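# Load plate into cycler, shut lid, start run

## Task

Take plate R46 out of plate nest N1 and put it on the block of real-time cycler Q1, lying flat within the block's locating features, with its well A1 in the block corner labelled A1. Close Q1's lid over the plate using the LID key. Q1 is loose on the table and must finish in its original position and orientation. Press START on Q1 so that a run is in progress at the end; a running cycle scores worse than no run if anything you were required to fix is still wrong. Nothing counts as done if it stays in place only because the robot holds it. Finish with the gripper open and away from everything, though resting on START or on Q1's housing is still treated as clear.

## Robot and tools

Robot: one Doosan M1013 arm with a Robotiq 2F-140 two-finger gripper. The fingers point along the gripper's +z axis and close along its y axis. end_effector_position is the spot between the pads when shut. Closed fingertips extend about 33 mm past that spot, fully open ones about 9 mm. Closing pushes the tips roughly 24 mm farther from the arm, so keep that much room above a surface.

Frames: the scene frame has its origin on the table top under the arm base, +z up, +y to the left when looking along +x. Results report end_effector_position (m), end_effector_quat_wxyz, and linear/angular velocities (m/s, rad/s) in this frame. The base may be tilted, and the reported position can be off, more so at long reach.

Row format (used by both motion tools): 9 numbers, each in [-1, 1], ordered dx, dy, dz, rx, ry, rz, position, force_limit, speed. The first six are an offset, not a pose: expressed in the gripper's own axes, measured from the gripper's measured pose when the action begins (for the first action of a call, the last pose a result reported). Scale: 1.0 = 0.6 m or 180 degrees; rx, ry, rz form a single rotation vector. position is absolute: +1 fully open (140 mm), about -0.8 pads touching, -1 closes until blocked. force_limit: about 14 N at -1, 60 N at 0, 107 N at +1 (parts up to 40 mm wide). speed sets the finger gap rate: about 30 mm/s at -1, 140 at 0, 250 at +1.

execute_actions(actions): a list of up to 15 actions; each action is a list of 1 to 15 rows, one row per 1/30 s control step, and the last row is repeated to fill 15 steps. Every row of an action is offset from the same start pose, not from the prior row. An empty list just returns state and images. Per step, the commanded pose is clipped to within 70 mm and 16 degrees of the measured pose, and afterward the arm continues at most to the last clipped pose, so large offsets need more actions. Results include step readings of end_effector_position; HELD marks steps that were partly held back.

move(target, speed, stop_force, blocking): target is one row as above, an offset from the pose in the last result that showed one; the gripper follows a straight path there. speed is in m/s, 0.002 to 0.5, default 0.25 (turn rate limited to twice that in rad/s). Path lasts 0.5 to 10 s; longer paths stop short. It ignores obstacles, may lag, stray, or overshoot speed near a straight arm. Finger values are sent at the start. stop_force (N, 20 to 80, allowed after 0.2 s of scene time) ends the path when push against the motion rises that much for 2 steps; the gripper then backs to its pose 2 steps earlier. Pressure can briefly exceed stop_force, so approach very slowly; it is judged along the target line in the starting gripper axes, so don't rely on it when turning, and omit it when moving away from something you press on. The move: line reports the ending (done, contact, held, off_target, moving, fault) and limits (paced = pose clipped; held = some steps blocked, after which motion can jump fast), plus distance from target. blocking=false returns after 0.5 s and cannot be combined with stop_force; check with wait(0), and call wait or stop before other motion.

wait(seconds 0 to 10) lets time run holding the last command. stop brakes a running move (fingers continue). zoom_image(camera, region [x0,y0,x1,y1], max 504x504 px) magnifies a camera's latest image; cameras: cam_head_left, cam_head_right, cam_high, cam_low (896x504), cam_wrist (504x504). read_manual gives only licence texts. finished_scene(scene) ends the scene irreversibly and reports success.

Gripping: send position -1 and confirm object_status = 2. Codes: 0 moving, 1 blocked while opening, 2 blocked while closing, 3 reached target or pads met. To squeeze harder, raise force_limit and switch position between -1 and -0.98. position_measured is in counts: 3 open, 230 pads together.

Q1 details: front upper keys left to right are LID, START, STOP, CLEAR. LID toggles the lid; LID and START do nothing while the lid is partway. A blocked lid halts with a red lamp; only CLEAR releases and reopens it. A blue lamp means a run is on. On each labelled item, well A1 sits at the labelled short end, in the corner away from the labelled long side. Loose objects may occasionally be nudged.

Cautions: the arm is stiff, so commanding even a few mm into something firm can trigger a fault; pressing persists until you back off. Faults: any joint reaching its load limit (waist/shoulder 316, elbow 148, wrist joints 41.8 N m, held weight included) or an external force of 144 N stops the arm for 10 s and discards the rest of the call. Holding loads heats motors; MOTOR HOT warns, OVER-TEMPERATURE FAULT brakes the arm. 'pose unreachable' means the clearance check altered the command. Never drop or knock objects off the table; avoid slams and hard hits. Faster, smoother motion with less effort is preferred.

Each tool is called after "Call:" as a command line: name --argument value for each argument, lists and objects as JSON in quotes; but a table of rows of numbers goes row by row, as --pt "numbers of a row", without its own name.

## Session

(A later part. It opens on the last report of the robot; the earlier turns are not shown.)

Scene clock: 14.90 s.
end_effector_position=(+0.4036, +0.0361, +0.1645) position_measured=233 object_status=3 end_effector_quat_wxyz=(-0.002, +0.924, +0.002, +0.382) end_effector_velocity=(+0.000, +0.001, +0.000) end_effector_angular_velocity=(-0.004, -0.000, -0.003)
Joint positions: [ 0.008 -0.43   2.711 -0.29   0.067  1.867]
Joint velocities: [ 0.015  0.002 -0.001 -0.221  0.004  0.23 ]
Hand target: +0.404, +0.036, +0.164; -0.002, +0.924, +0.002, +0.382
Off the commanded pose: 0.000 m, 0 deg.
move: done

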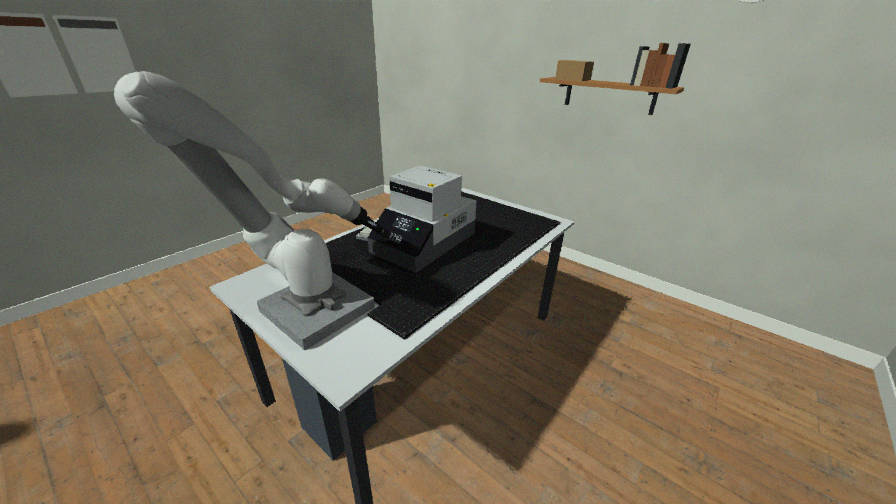

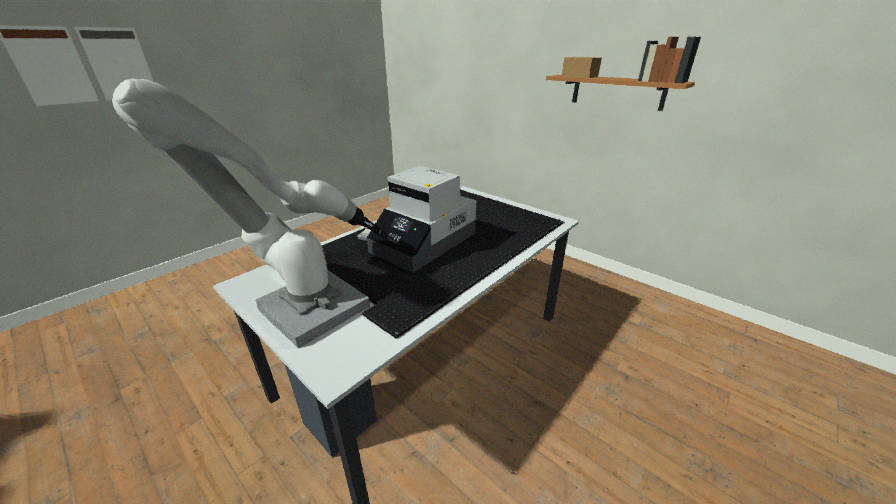

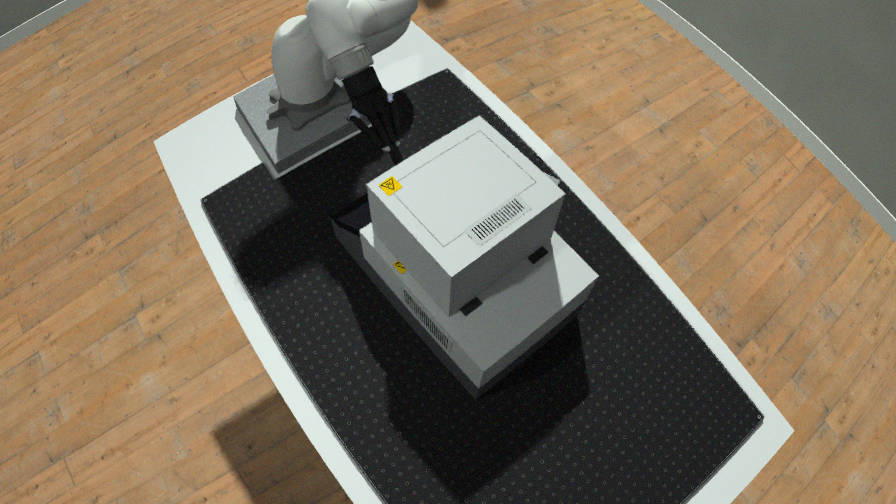

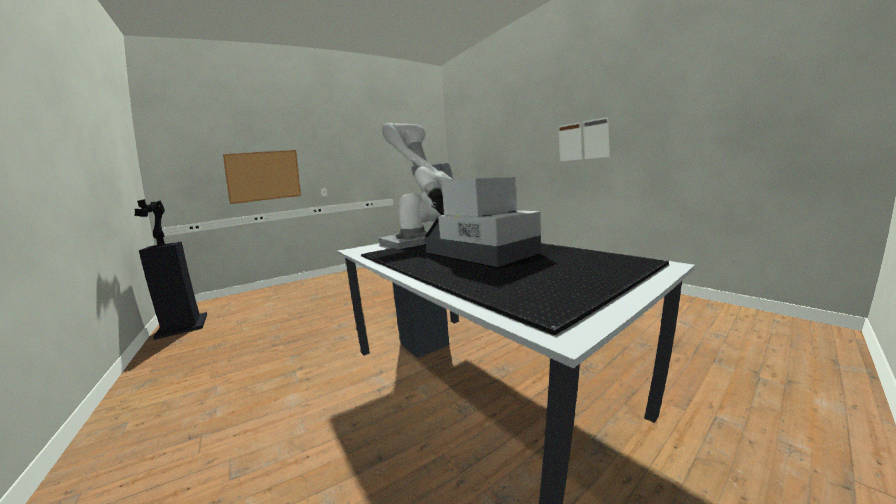

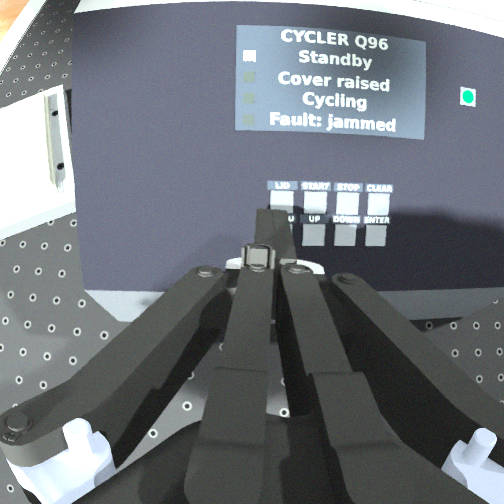

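Call:
move --target '[0.0105,0.0085,0.0135,0,-0.0667,0,-1,0,0]' --speed 0.05

Call:
zoom_image --camera "cam_wrist" --region '[150, 100, 450, 300]'

Scene clock: 18.33 s.
end_effector_position=(+0.4139, +0.0308, +0.1631) position_measured=233 object_status=3 end_effector_quat_wxyz=(-0.002, +0.959, +0.002, +0.284) end_effector_velocity=(+0.000, +0.000, +0.000) end_effector_angular_velocity=(+0.001, -0.000, -0.001)
Joint positions: [-0.018 -0.357  2.578 -0.01   0.333  1.569]
Joint velocities: [-0.    -0.    -0.     0.001  0.    -0.   ]
Hand target: +0.414, +0.031, +0.163; -0.002, +0.959, +0.002, +0.284
Off the commanded pose: 0.000 m, 0 deg.
move: done

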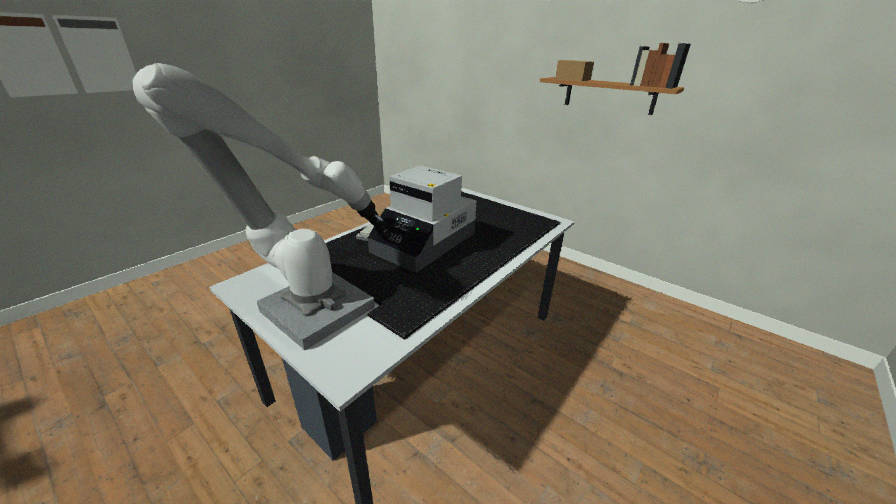

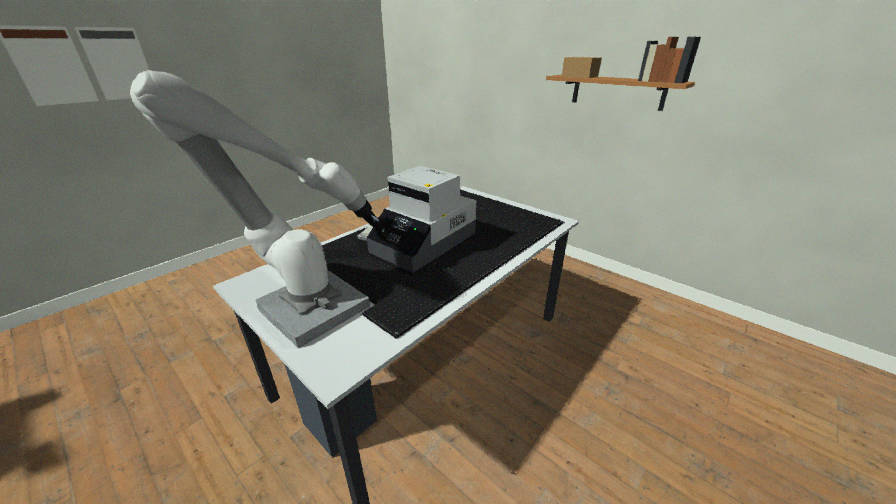

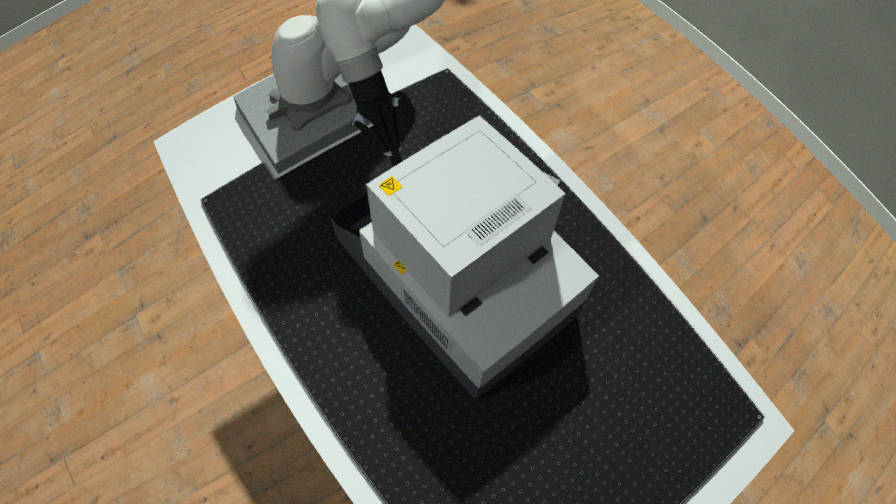

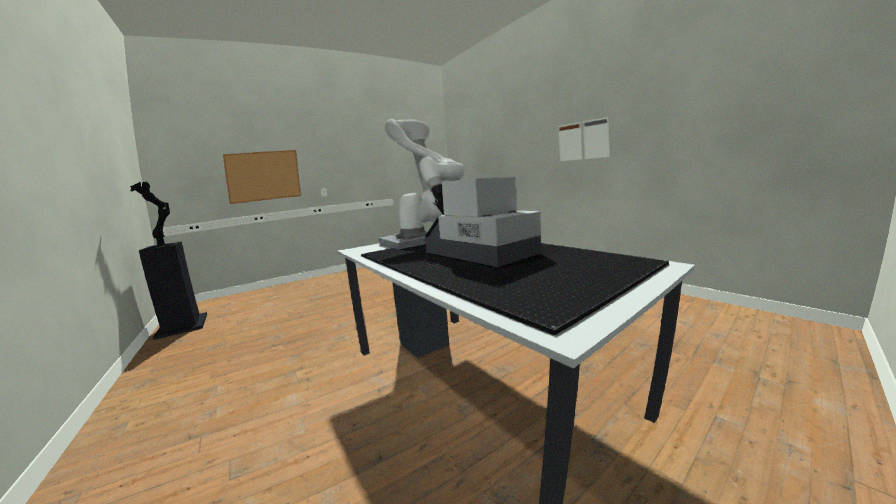

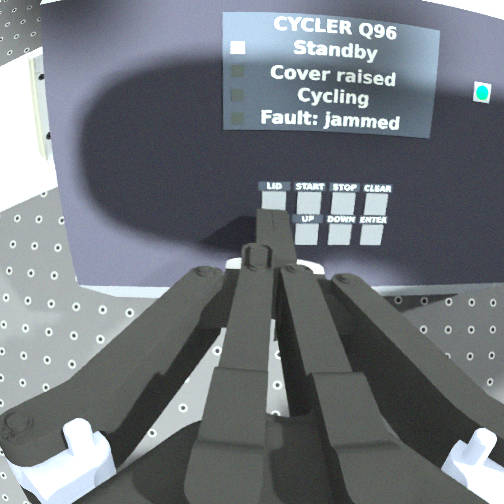

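Region (150, 100, 450, 300) of cam_wrist's 504x504 image, scaled by 1.680, with more detail than that image has.

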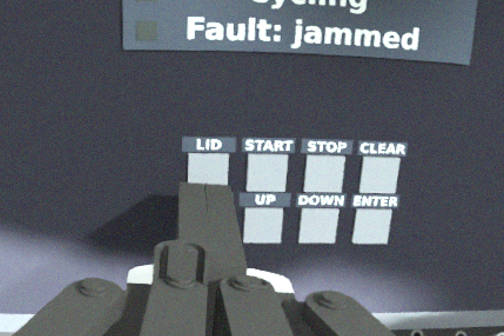

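Call:
move --target '[0,0,0.06,0,0,0,-1,0,0]' --speed 0.006 --stop_force 20

Call:
zoom_image --camera "cam_wrist" --region '[150, 0, 500, 300]'

action 0: stop_force needs the force reading of the 0.2 s before this call, and near this pose there is none; nothing of the call was run and nothing moved

Region (150, 0, 500, 300) of cam_wrist's 504x504 image, scaled by 1.440, with more detail than that image has; it fills the top 432 rows of this view, and the rest is white.

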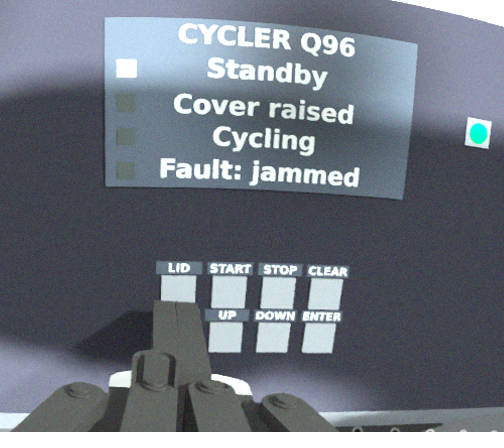

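Call:
move --target '[0,0,0.0133,0,0,0,-1,0,0]' --speed 0.02

Call:
zoom_image --camera "cam_wrist" --region '[150, 0, 500, 300]'

Call:
zoom_image --camera "cam_head_left" --region '[340, 180, 460, 270]'

Scene clock: 19.37 s.
end_effector_position=(+0.4182, +0.0308, +0.1566) position_measured=233 object_status=3 end_effector_quat_wxyz=(-0.002, +0.959, +0.002, +0.284) end_effector_velocity=(+0.000, -0.000, -0.001) end_effector_angular_velocity=(-0.000, +0.000, -0.000)
Joint positions: [-0.018 -0.334  2.581 -0.01   0.307  1.569]
Joint velocities: [-0.     0.002  0.    -0.    -0.002  0.   ]
Hand target: +0.418, +0.031, +0.156; -0.002, +0.959, +0.002, +0.284
Off the commanded pose: 0.000 m, 0 deg.
move: done

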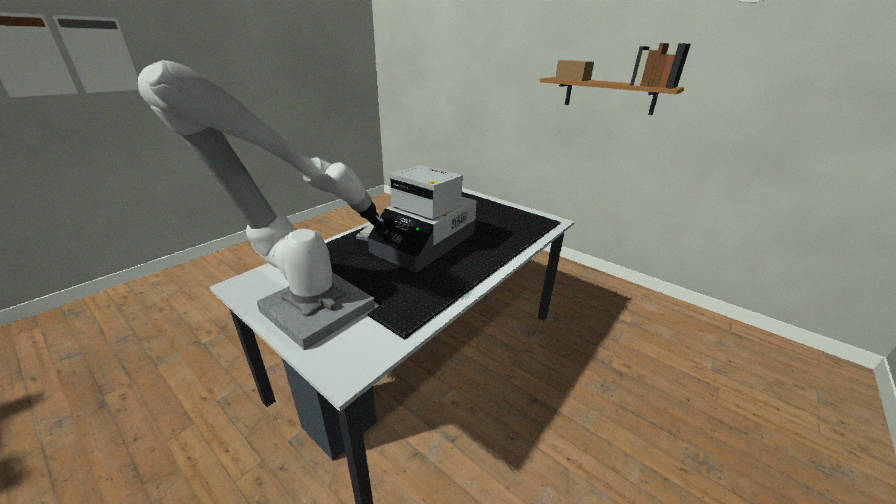

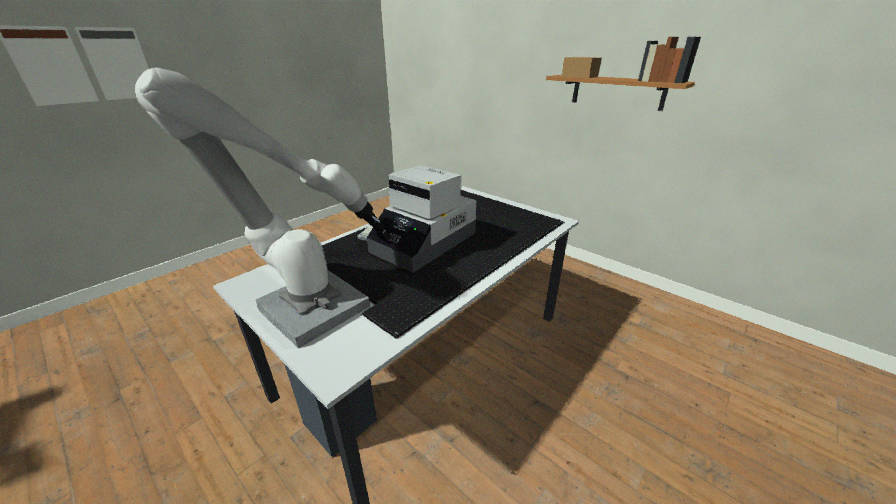

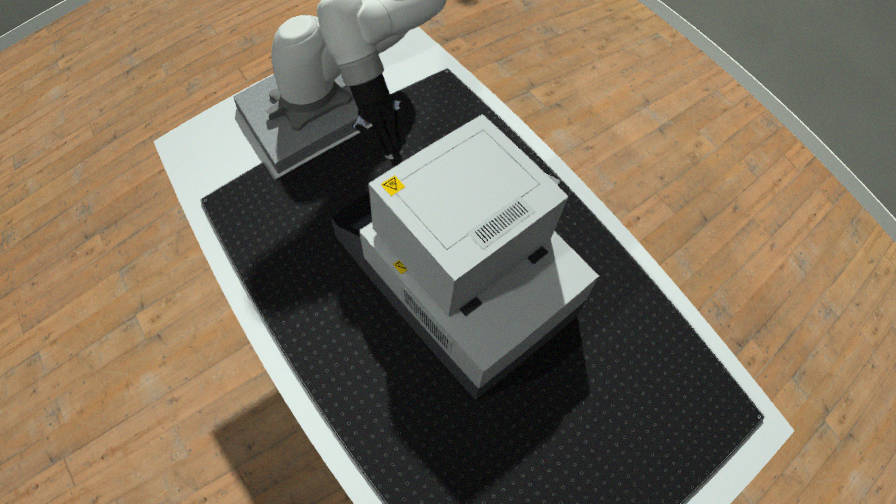

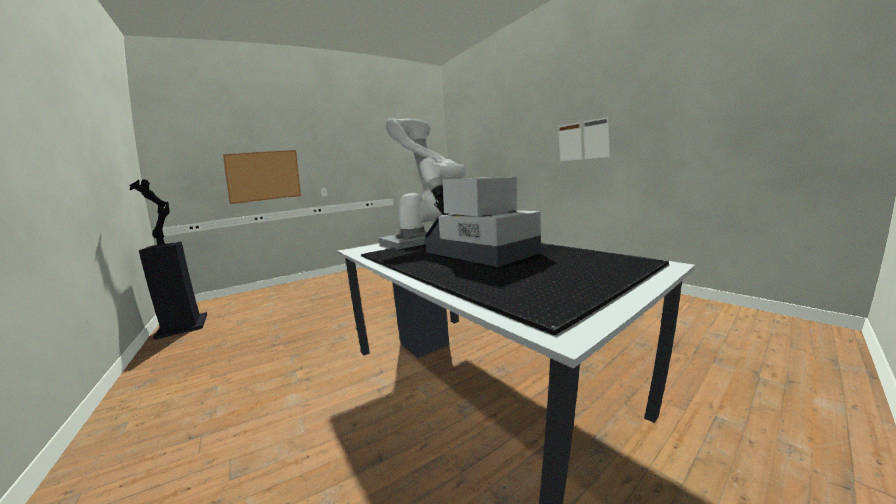

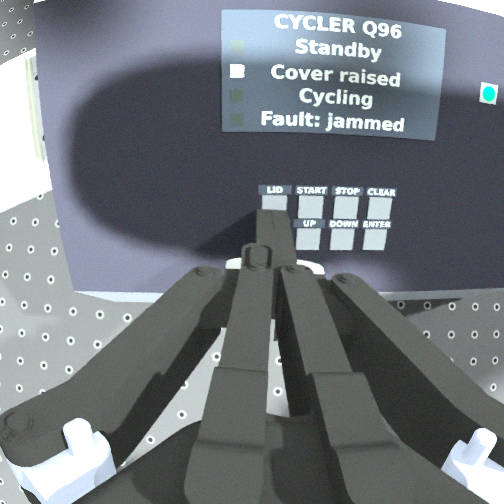

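Region (150, 0, 500, 300) of cam_wrist's 504x504 image, scaled by 1.440, with more detail than that image has; it fills the top 432 rows of this view, and the rest is white.

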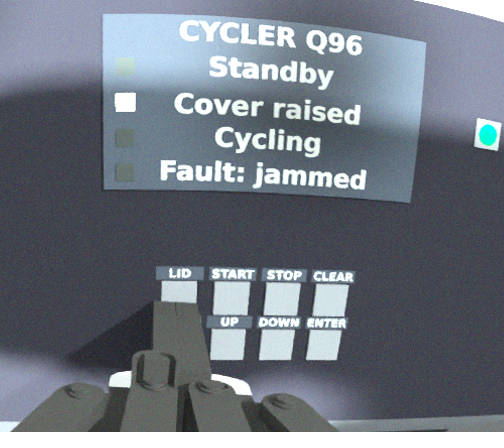

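Region (340, 180, 460, 270) of cam_head_left's 896x504 image, scaled by 4.200, with more detail than that image has; it fills the top 378 rows of this view, and the rest is white.

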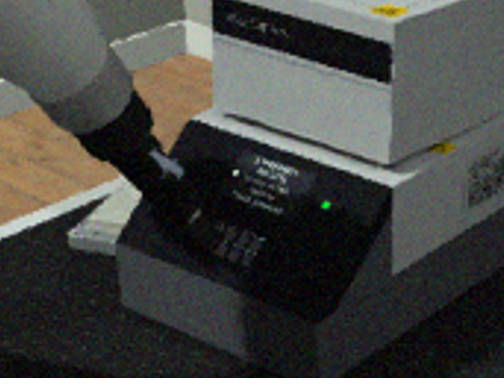

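Call:
move --target '[0,0,-0.06,0,0,0,-1,0,0]' --speed 0.1

Scene clock: 29.47 s.
end_effector_position=(+0.4179, +0.0308, +0.1568) position_measured=233 object_status=3 end_effector_quat_wxyz=(-0.002, +0.959, +0.002, +0.284) end_effector_velocity=(-0.001, +0.000, -0.001) end_effector_angular_velocity=(-0.000, +0.001, +0.001)
Joint positions: [-0.018 -0.335  2.581 -0.01   0.308  1.569]
Joint velocities: [ 0.     0.     0.001  0.     0.    -0.001]
Hand target: +0.418, +0.031, +0.157; -0.002, +0.959, +0.002, +0.284
Off the commanded pose: 0.036 m, 0 deg.
FORCE FAULT: contact force on the arm reached its limit, and the arm stopped for 10 seconds. The contact can be on any part of the arm, not only on its tool. That time counts as 20 of the actions that you can send in this scene. The arm ran no command of this call. The arm holds still and accepts commands again. Move the arm away from the contact; if what it grips holds it there, let go first. Pushing or pulling that hard again can fault the arm again.
move: fault

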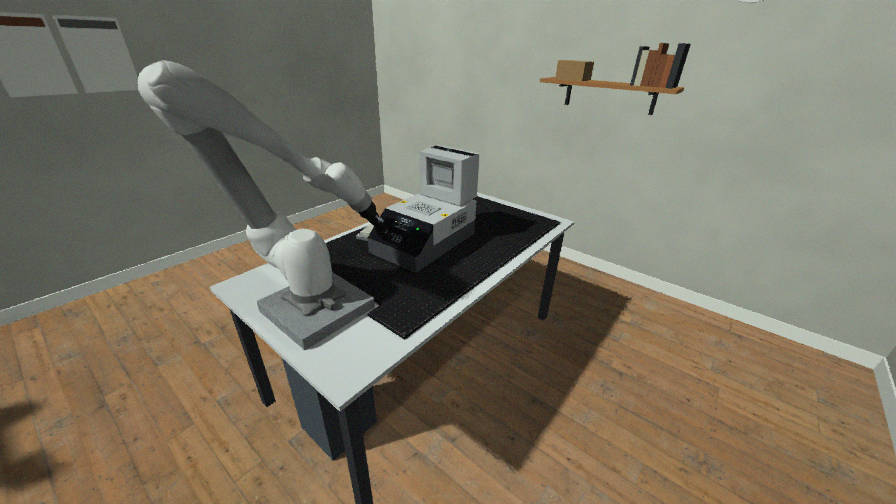

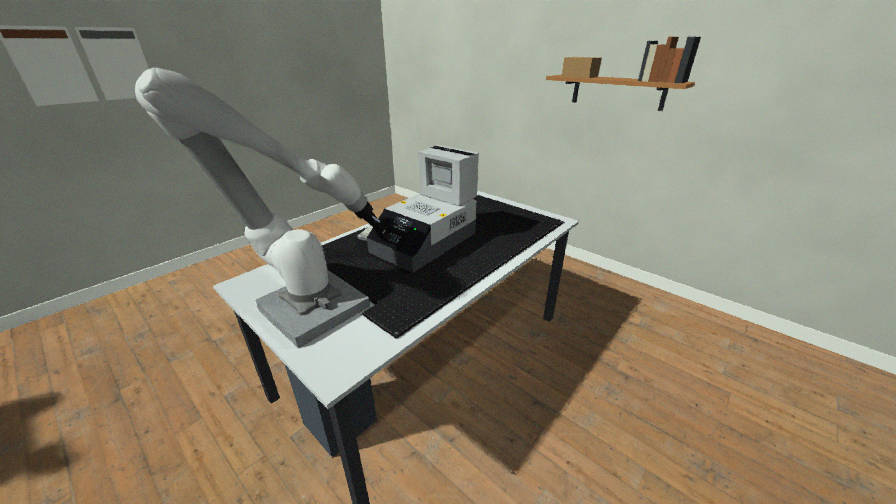

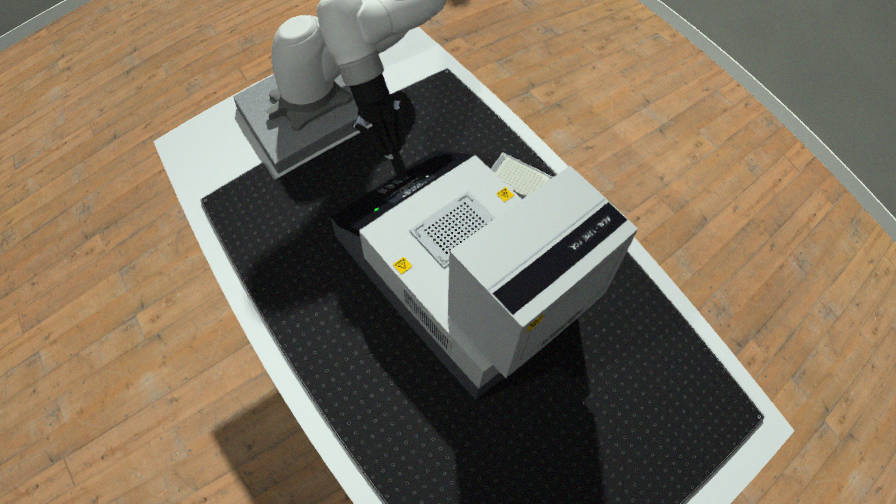

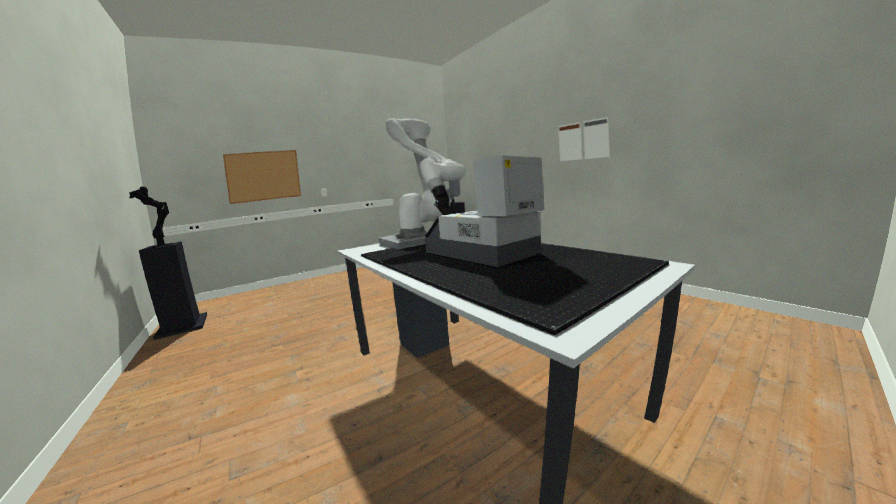

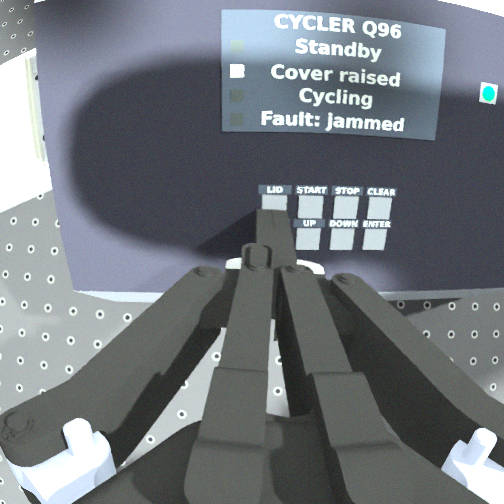

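Call:
move --target '[0,0,-0.06,0,0,0,-1,0,0]' --speed 0.1

Scene clock: 30.30 s.
end_effector_position=(+0.3984, +0.0306, +0.1870) position_measured=233 object_status=3 end_effector_quat_wxyz=(-0.002, +0.959, +0.002, +0.284) end_effector_velocity=(+0.001, -0.000, +0.001) end_effector_angular_velocity=(-0.000, -0.002, -0.000)
Joint positions: [-0.018 -0.436  2.565 -0.008  0.425  1.567]
Joint velocities: [-0.     0.    -0.002 -0.    -0.001  0.   ]
Hand target: +0.398, +0.031, +0.187; -0.002, +0.959, +0.002, +0.284
Off the commanded pose: 0.000 m, 0 deg.
move: done

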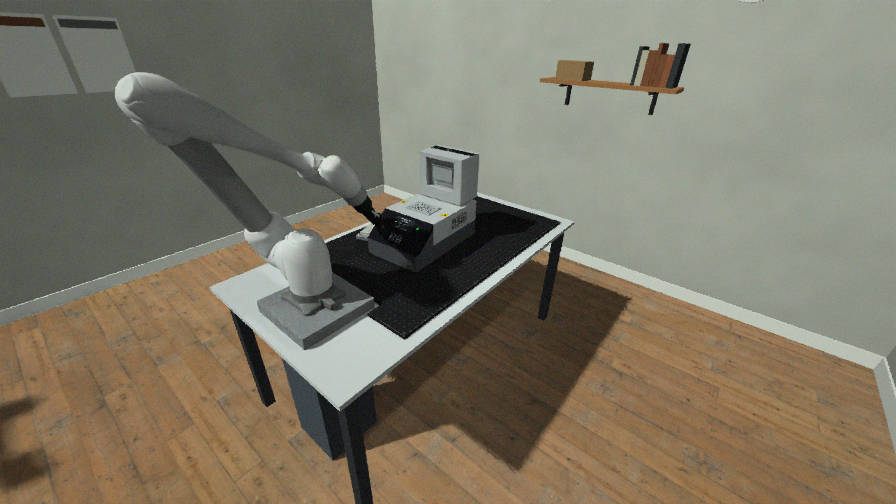

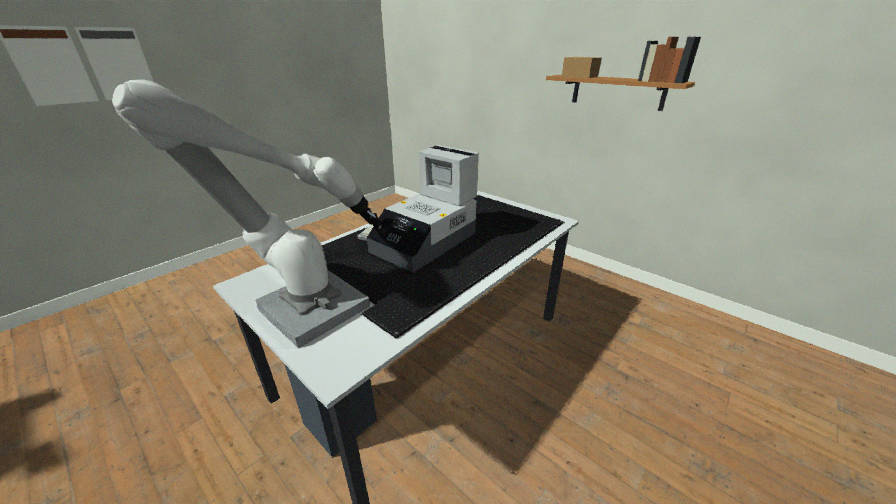

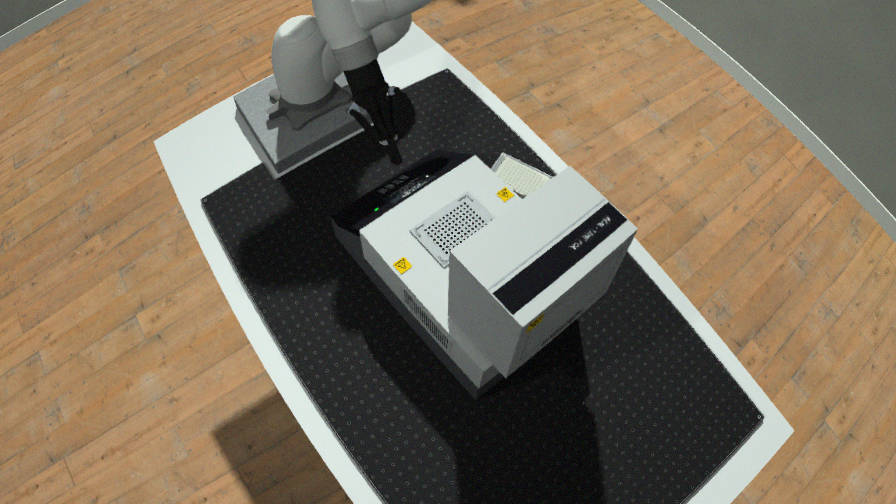

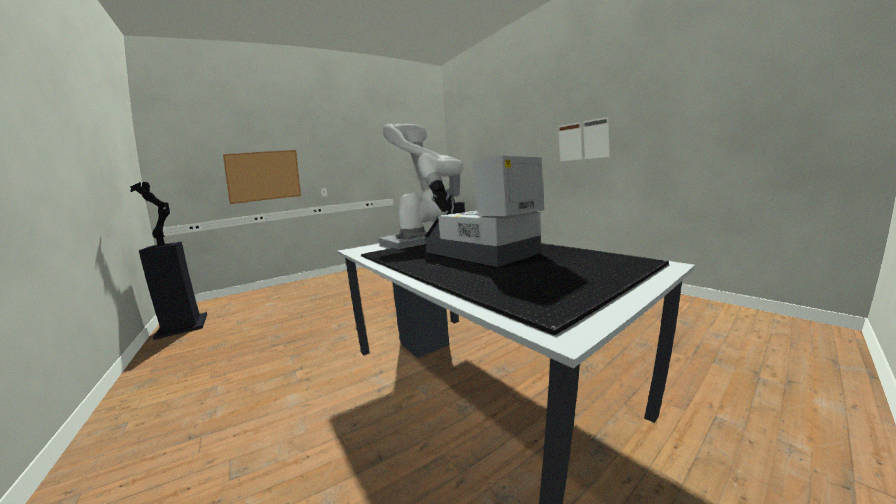

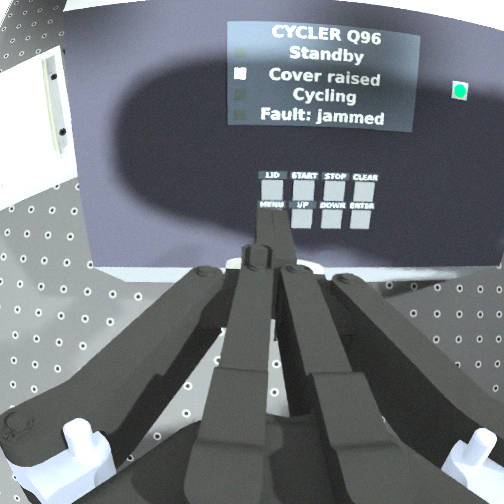

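Call:
move --target '[0.330,-0.417,-0.203,0,-0.183,0,1,0,0]' --speed 0.3

Scene clock: 32.00 s.
end_effector_position=(+0.4979, +0.2803, +0.3976) position_measured=3 object_status=3 end_effector_quat_wxyz=(-0.002, +1.000, +0.002, +0.001) end_effector_velocity=(+0.000, +0.000, +0.000) end_effector_angular_velocity=(+0.000, -0.001, +0.001)
Joint positions: [ 0.455  0.024  1.708 -0.013  1.403  2.038]
Joint velocities: [ 0.    -0.    -0.001 -0.    -0.    -0.001]
Hand target: +0.498, +0.280, +0.398; -0.002, +1.000, +0.002, +0.000
Off the commanded pose: 0.001 m, 0 deg.
move: done

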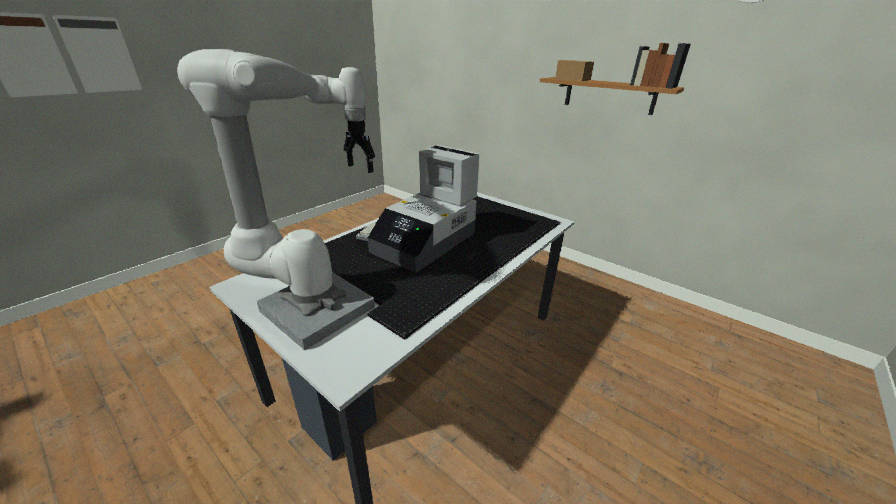

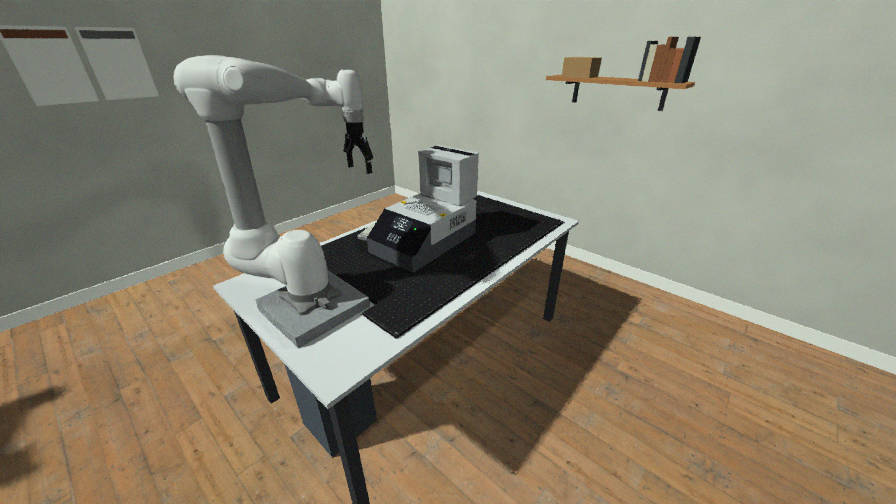

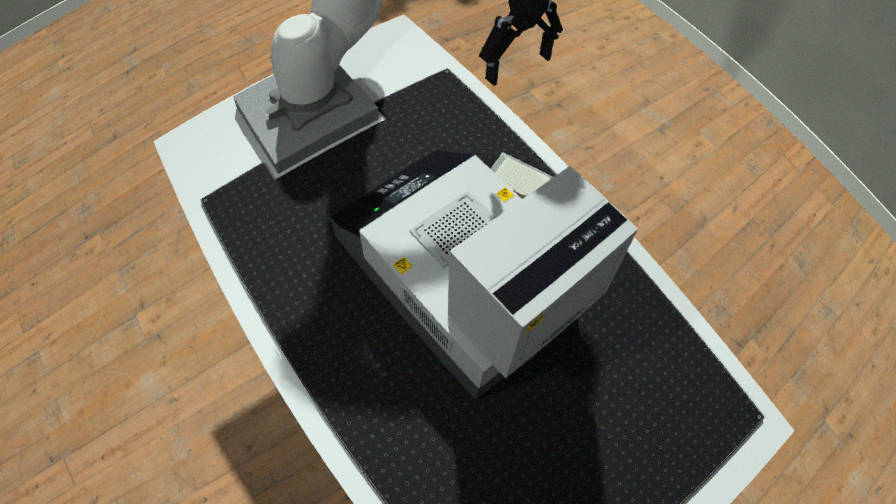

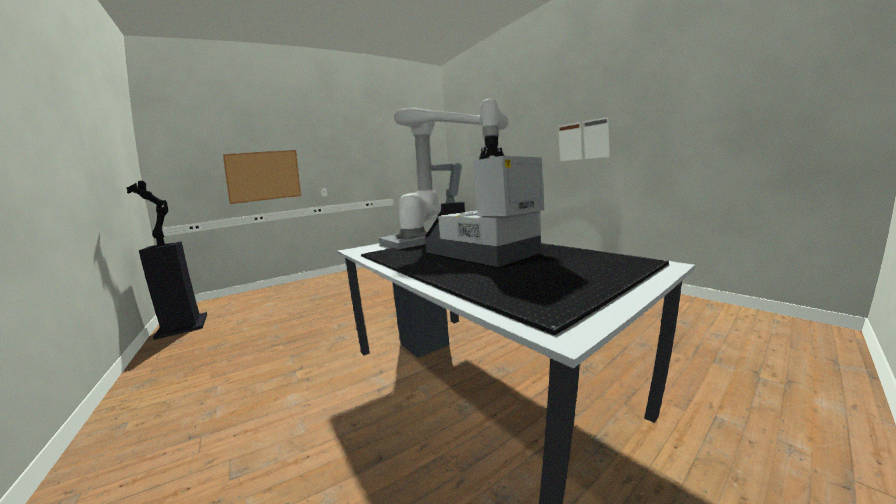

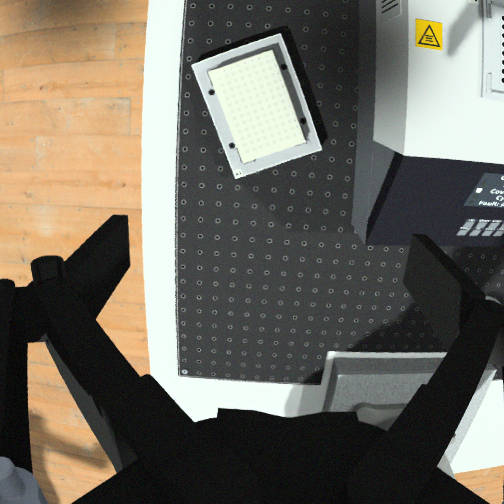

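Call:
zoom_image --camera "cam_wrist" --region '[160, 10, 360, 200]'

Region (160, 10, 360, 200) of cam_wrist's 504x504 image, scaled by 2.520, with more detail than that image has; it fills the top 479 rows of this view, and the rest is white.

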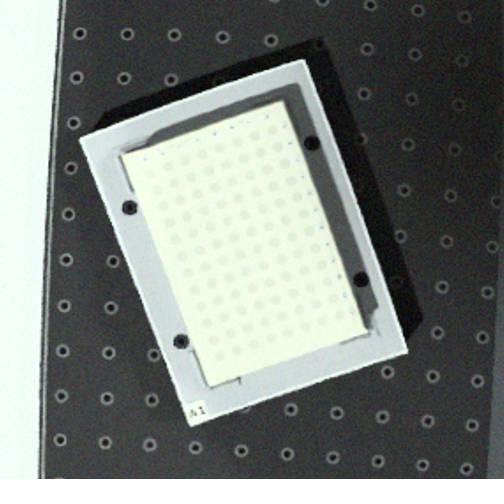

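Call:
move --target '[-0.007,0.027,0.296,0,0,-0.122,1,0,0]' --speed 0.25

Call:
zoom_image --camera "cam_wrist" --region '[100, 0, 440, 260]'

Scene clock: 34.57 s.
end_effector_position=(+0.4936, +0.2647, +0.2200) position_measured=3 object_status=3 end_effector_quat_wxyz=(-0.002, +0.981, +0.193, +0.001) end_effector_velocity=(-0.001, +0.000, -0.000) end_effector_angular_velocity=(+0.001, +0.001, -0.001)
Joint positions: [ 0.428  0.102  1.96  -0.015  1.071  1.633]
Joint velocities: [-0.    -0.     0.001  0.002 -0.    -0.   ]
Hand target: +0.494, +0.265, +0.220; -0.002, +0.981, +0.193, +0.001
Off the commanded pose: 0.000 m, 0 deg.
move: done

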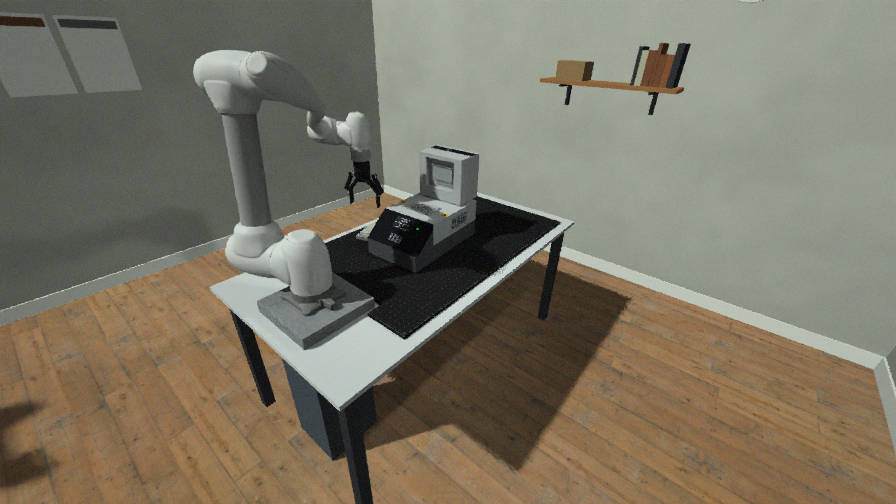

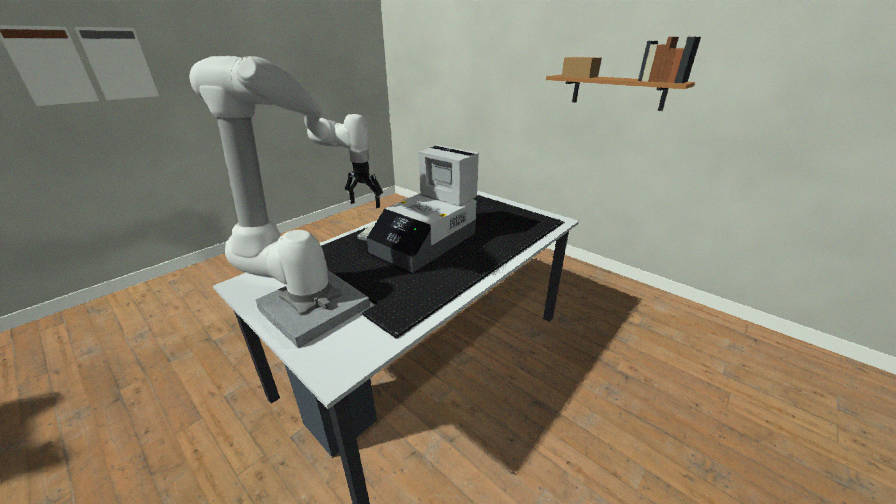

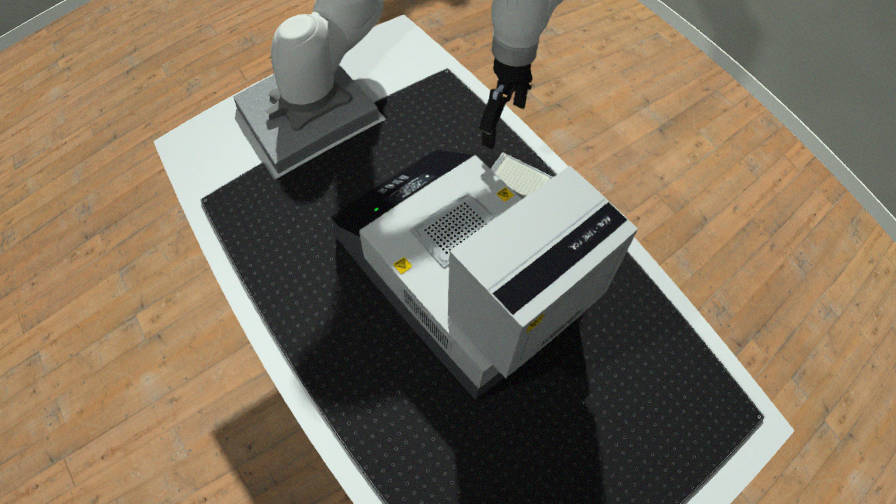

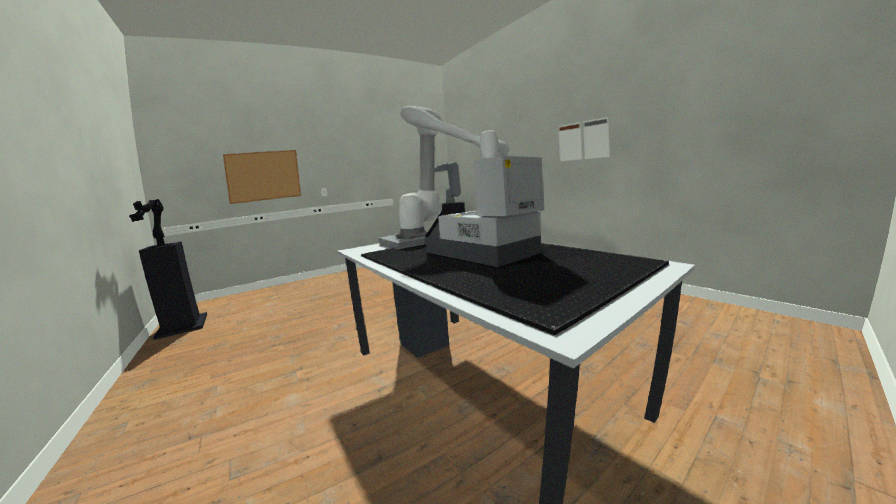

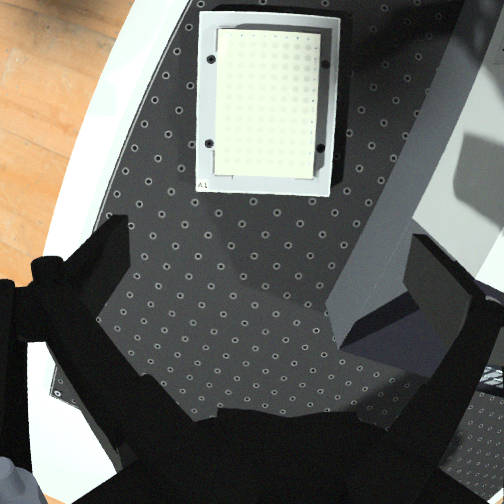

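Region (100, 0, 440, 260) of cam_wrist's 504x504 image, scaled by 1.482, with more detail than that image has; it fills the top 385 rows of this view, and the rest is white.

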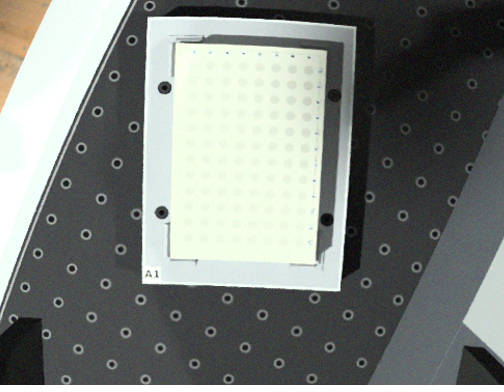

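Call:
zoom_image --camera "cam_wrist" --region '[195, 10, 345, 110]'

Call:
zoom_image --camera "cam_wrist" --region '[195, 100, 345, 200]'

Region (195, 10, 345, 110) of cam_wrist's 504x504 image, scaled by 3.360, with more detail than that image has.

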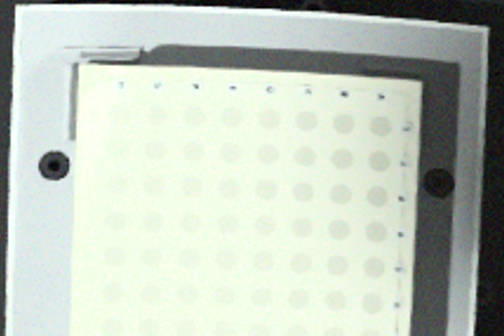

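Region (195, 100, 345, 200) of cam_wrist's 504x504 image, scaled by 3.360, with more detail than that image has.

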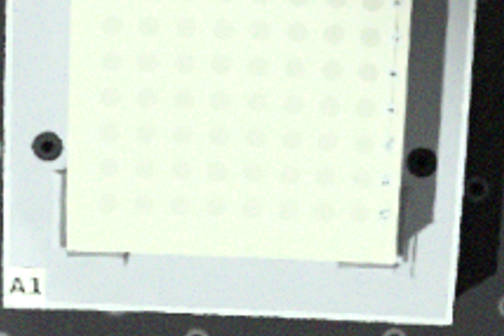

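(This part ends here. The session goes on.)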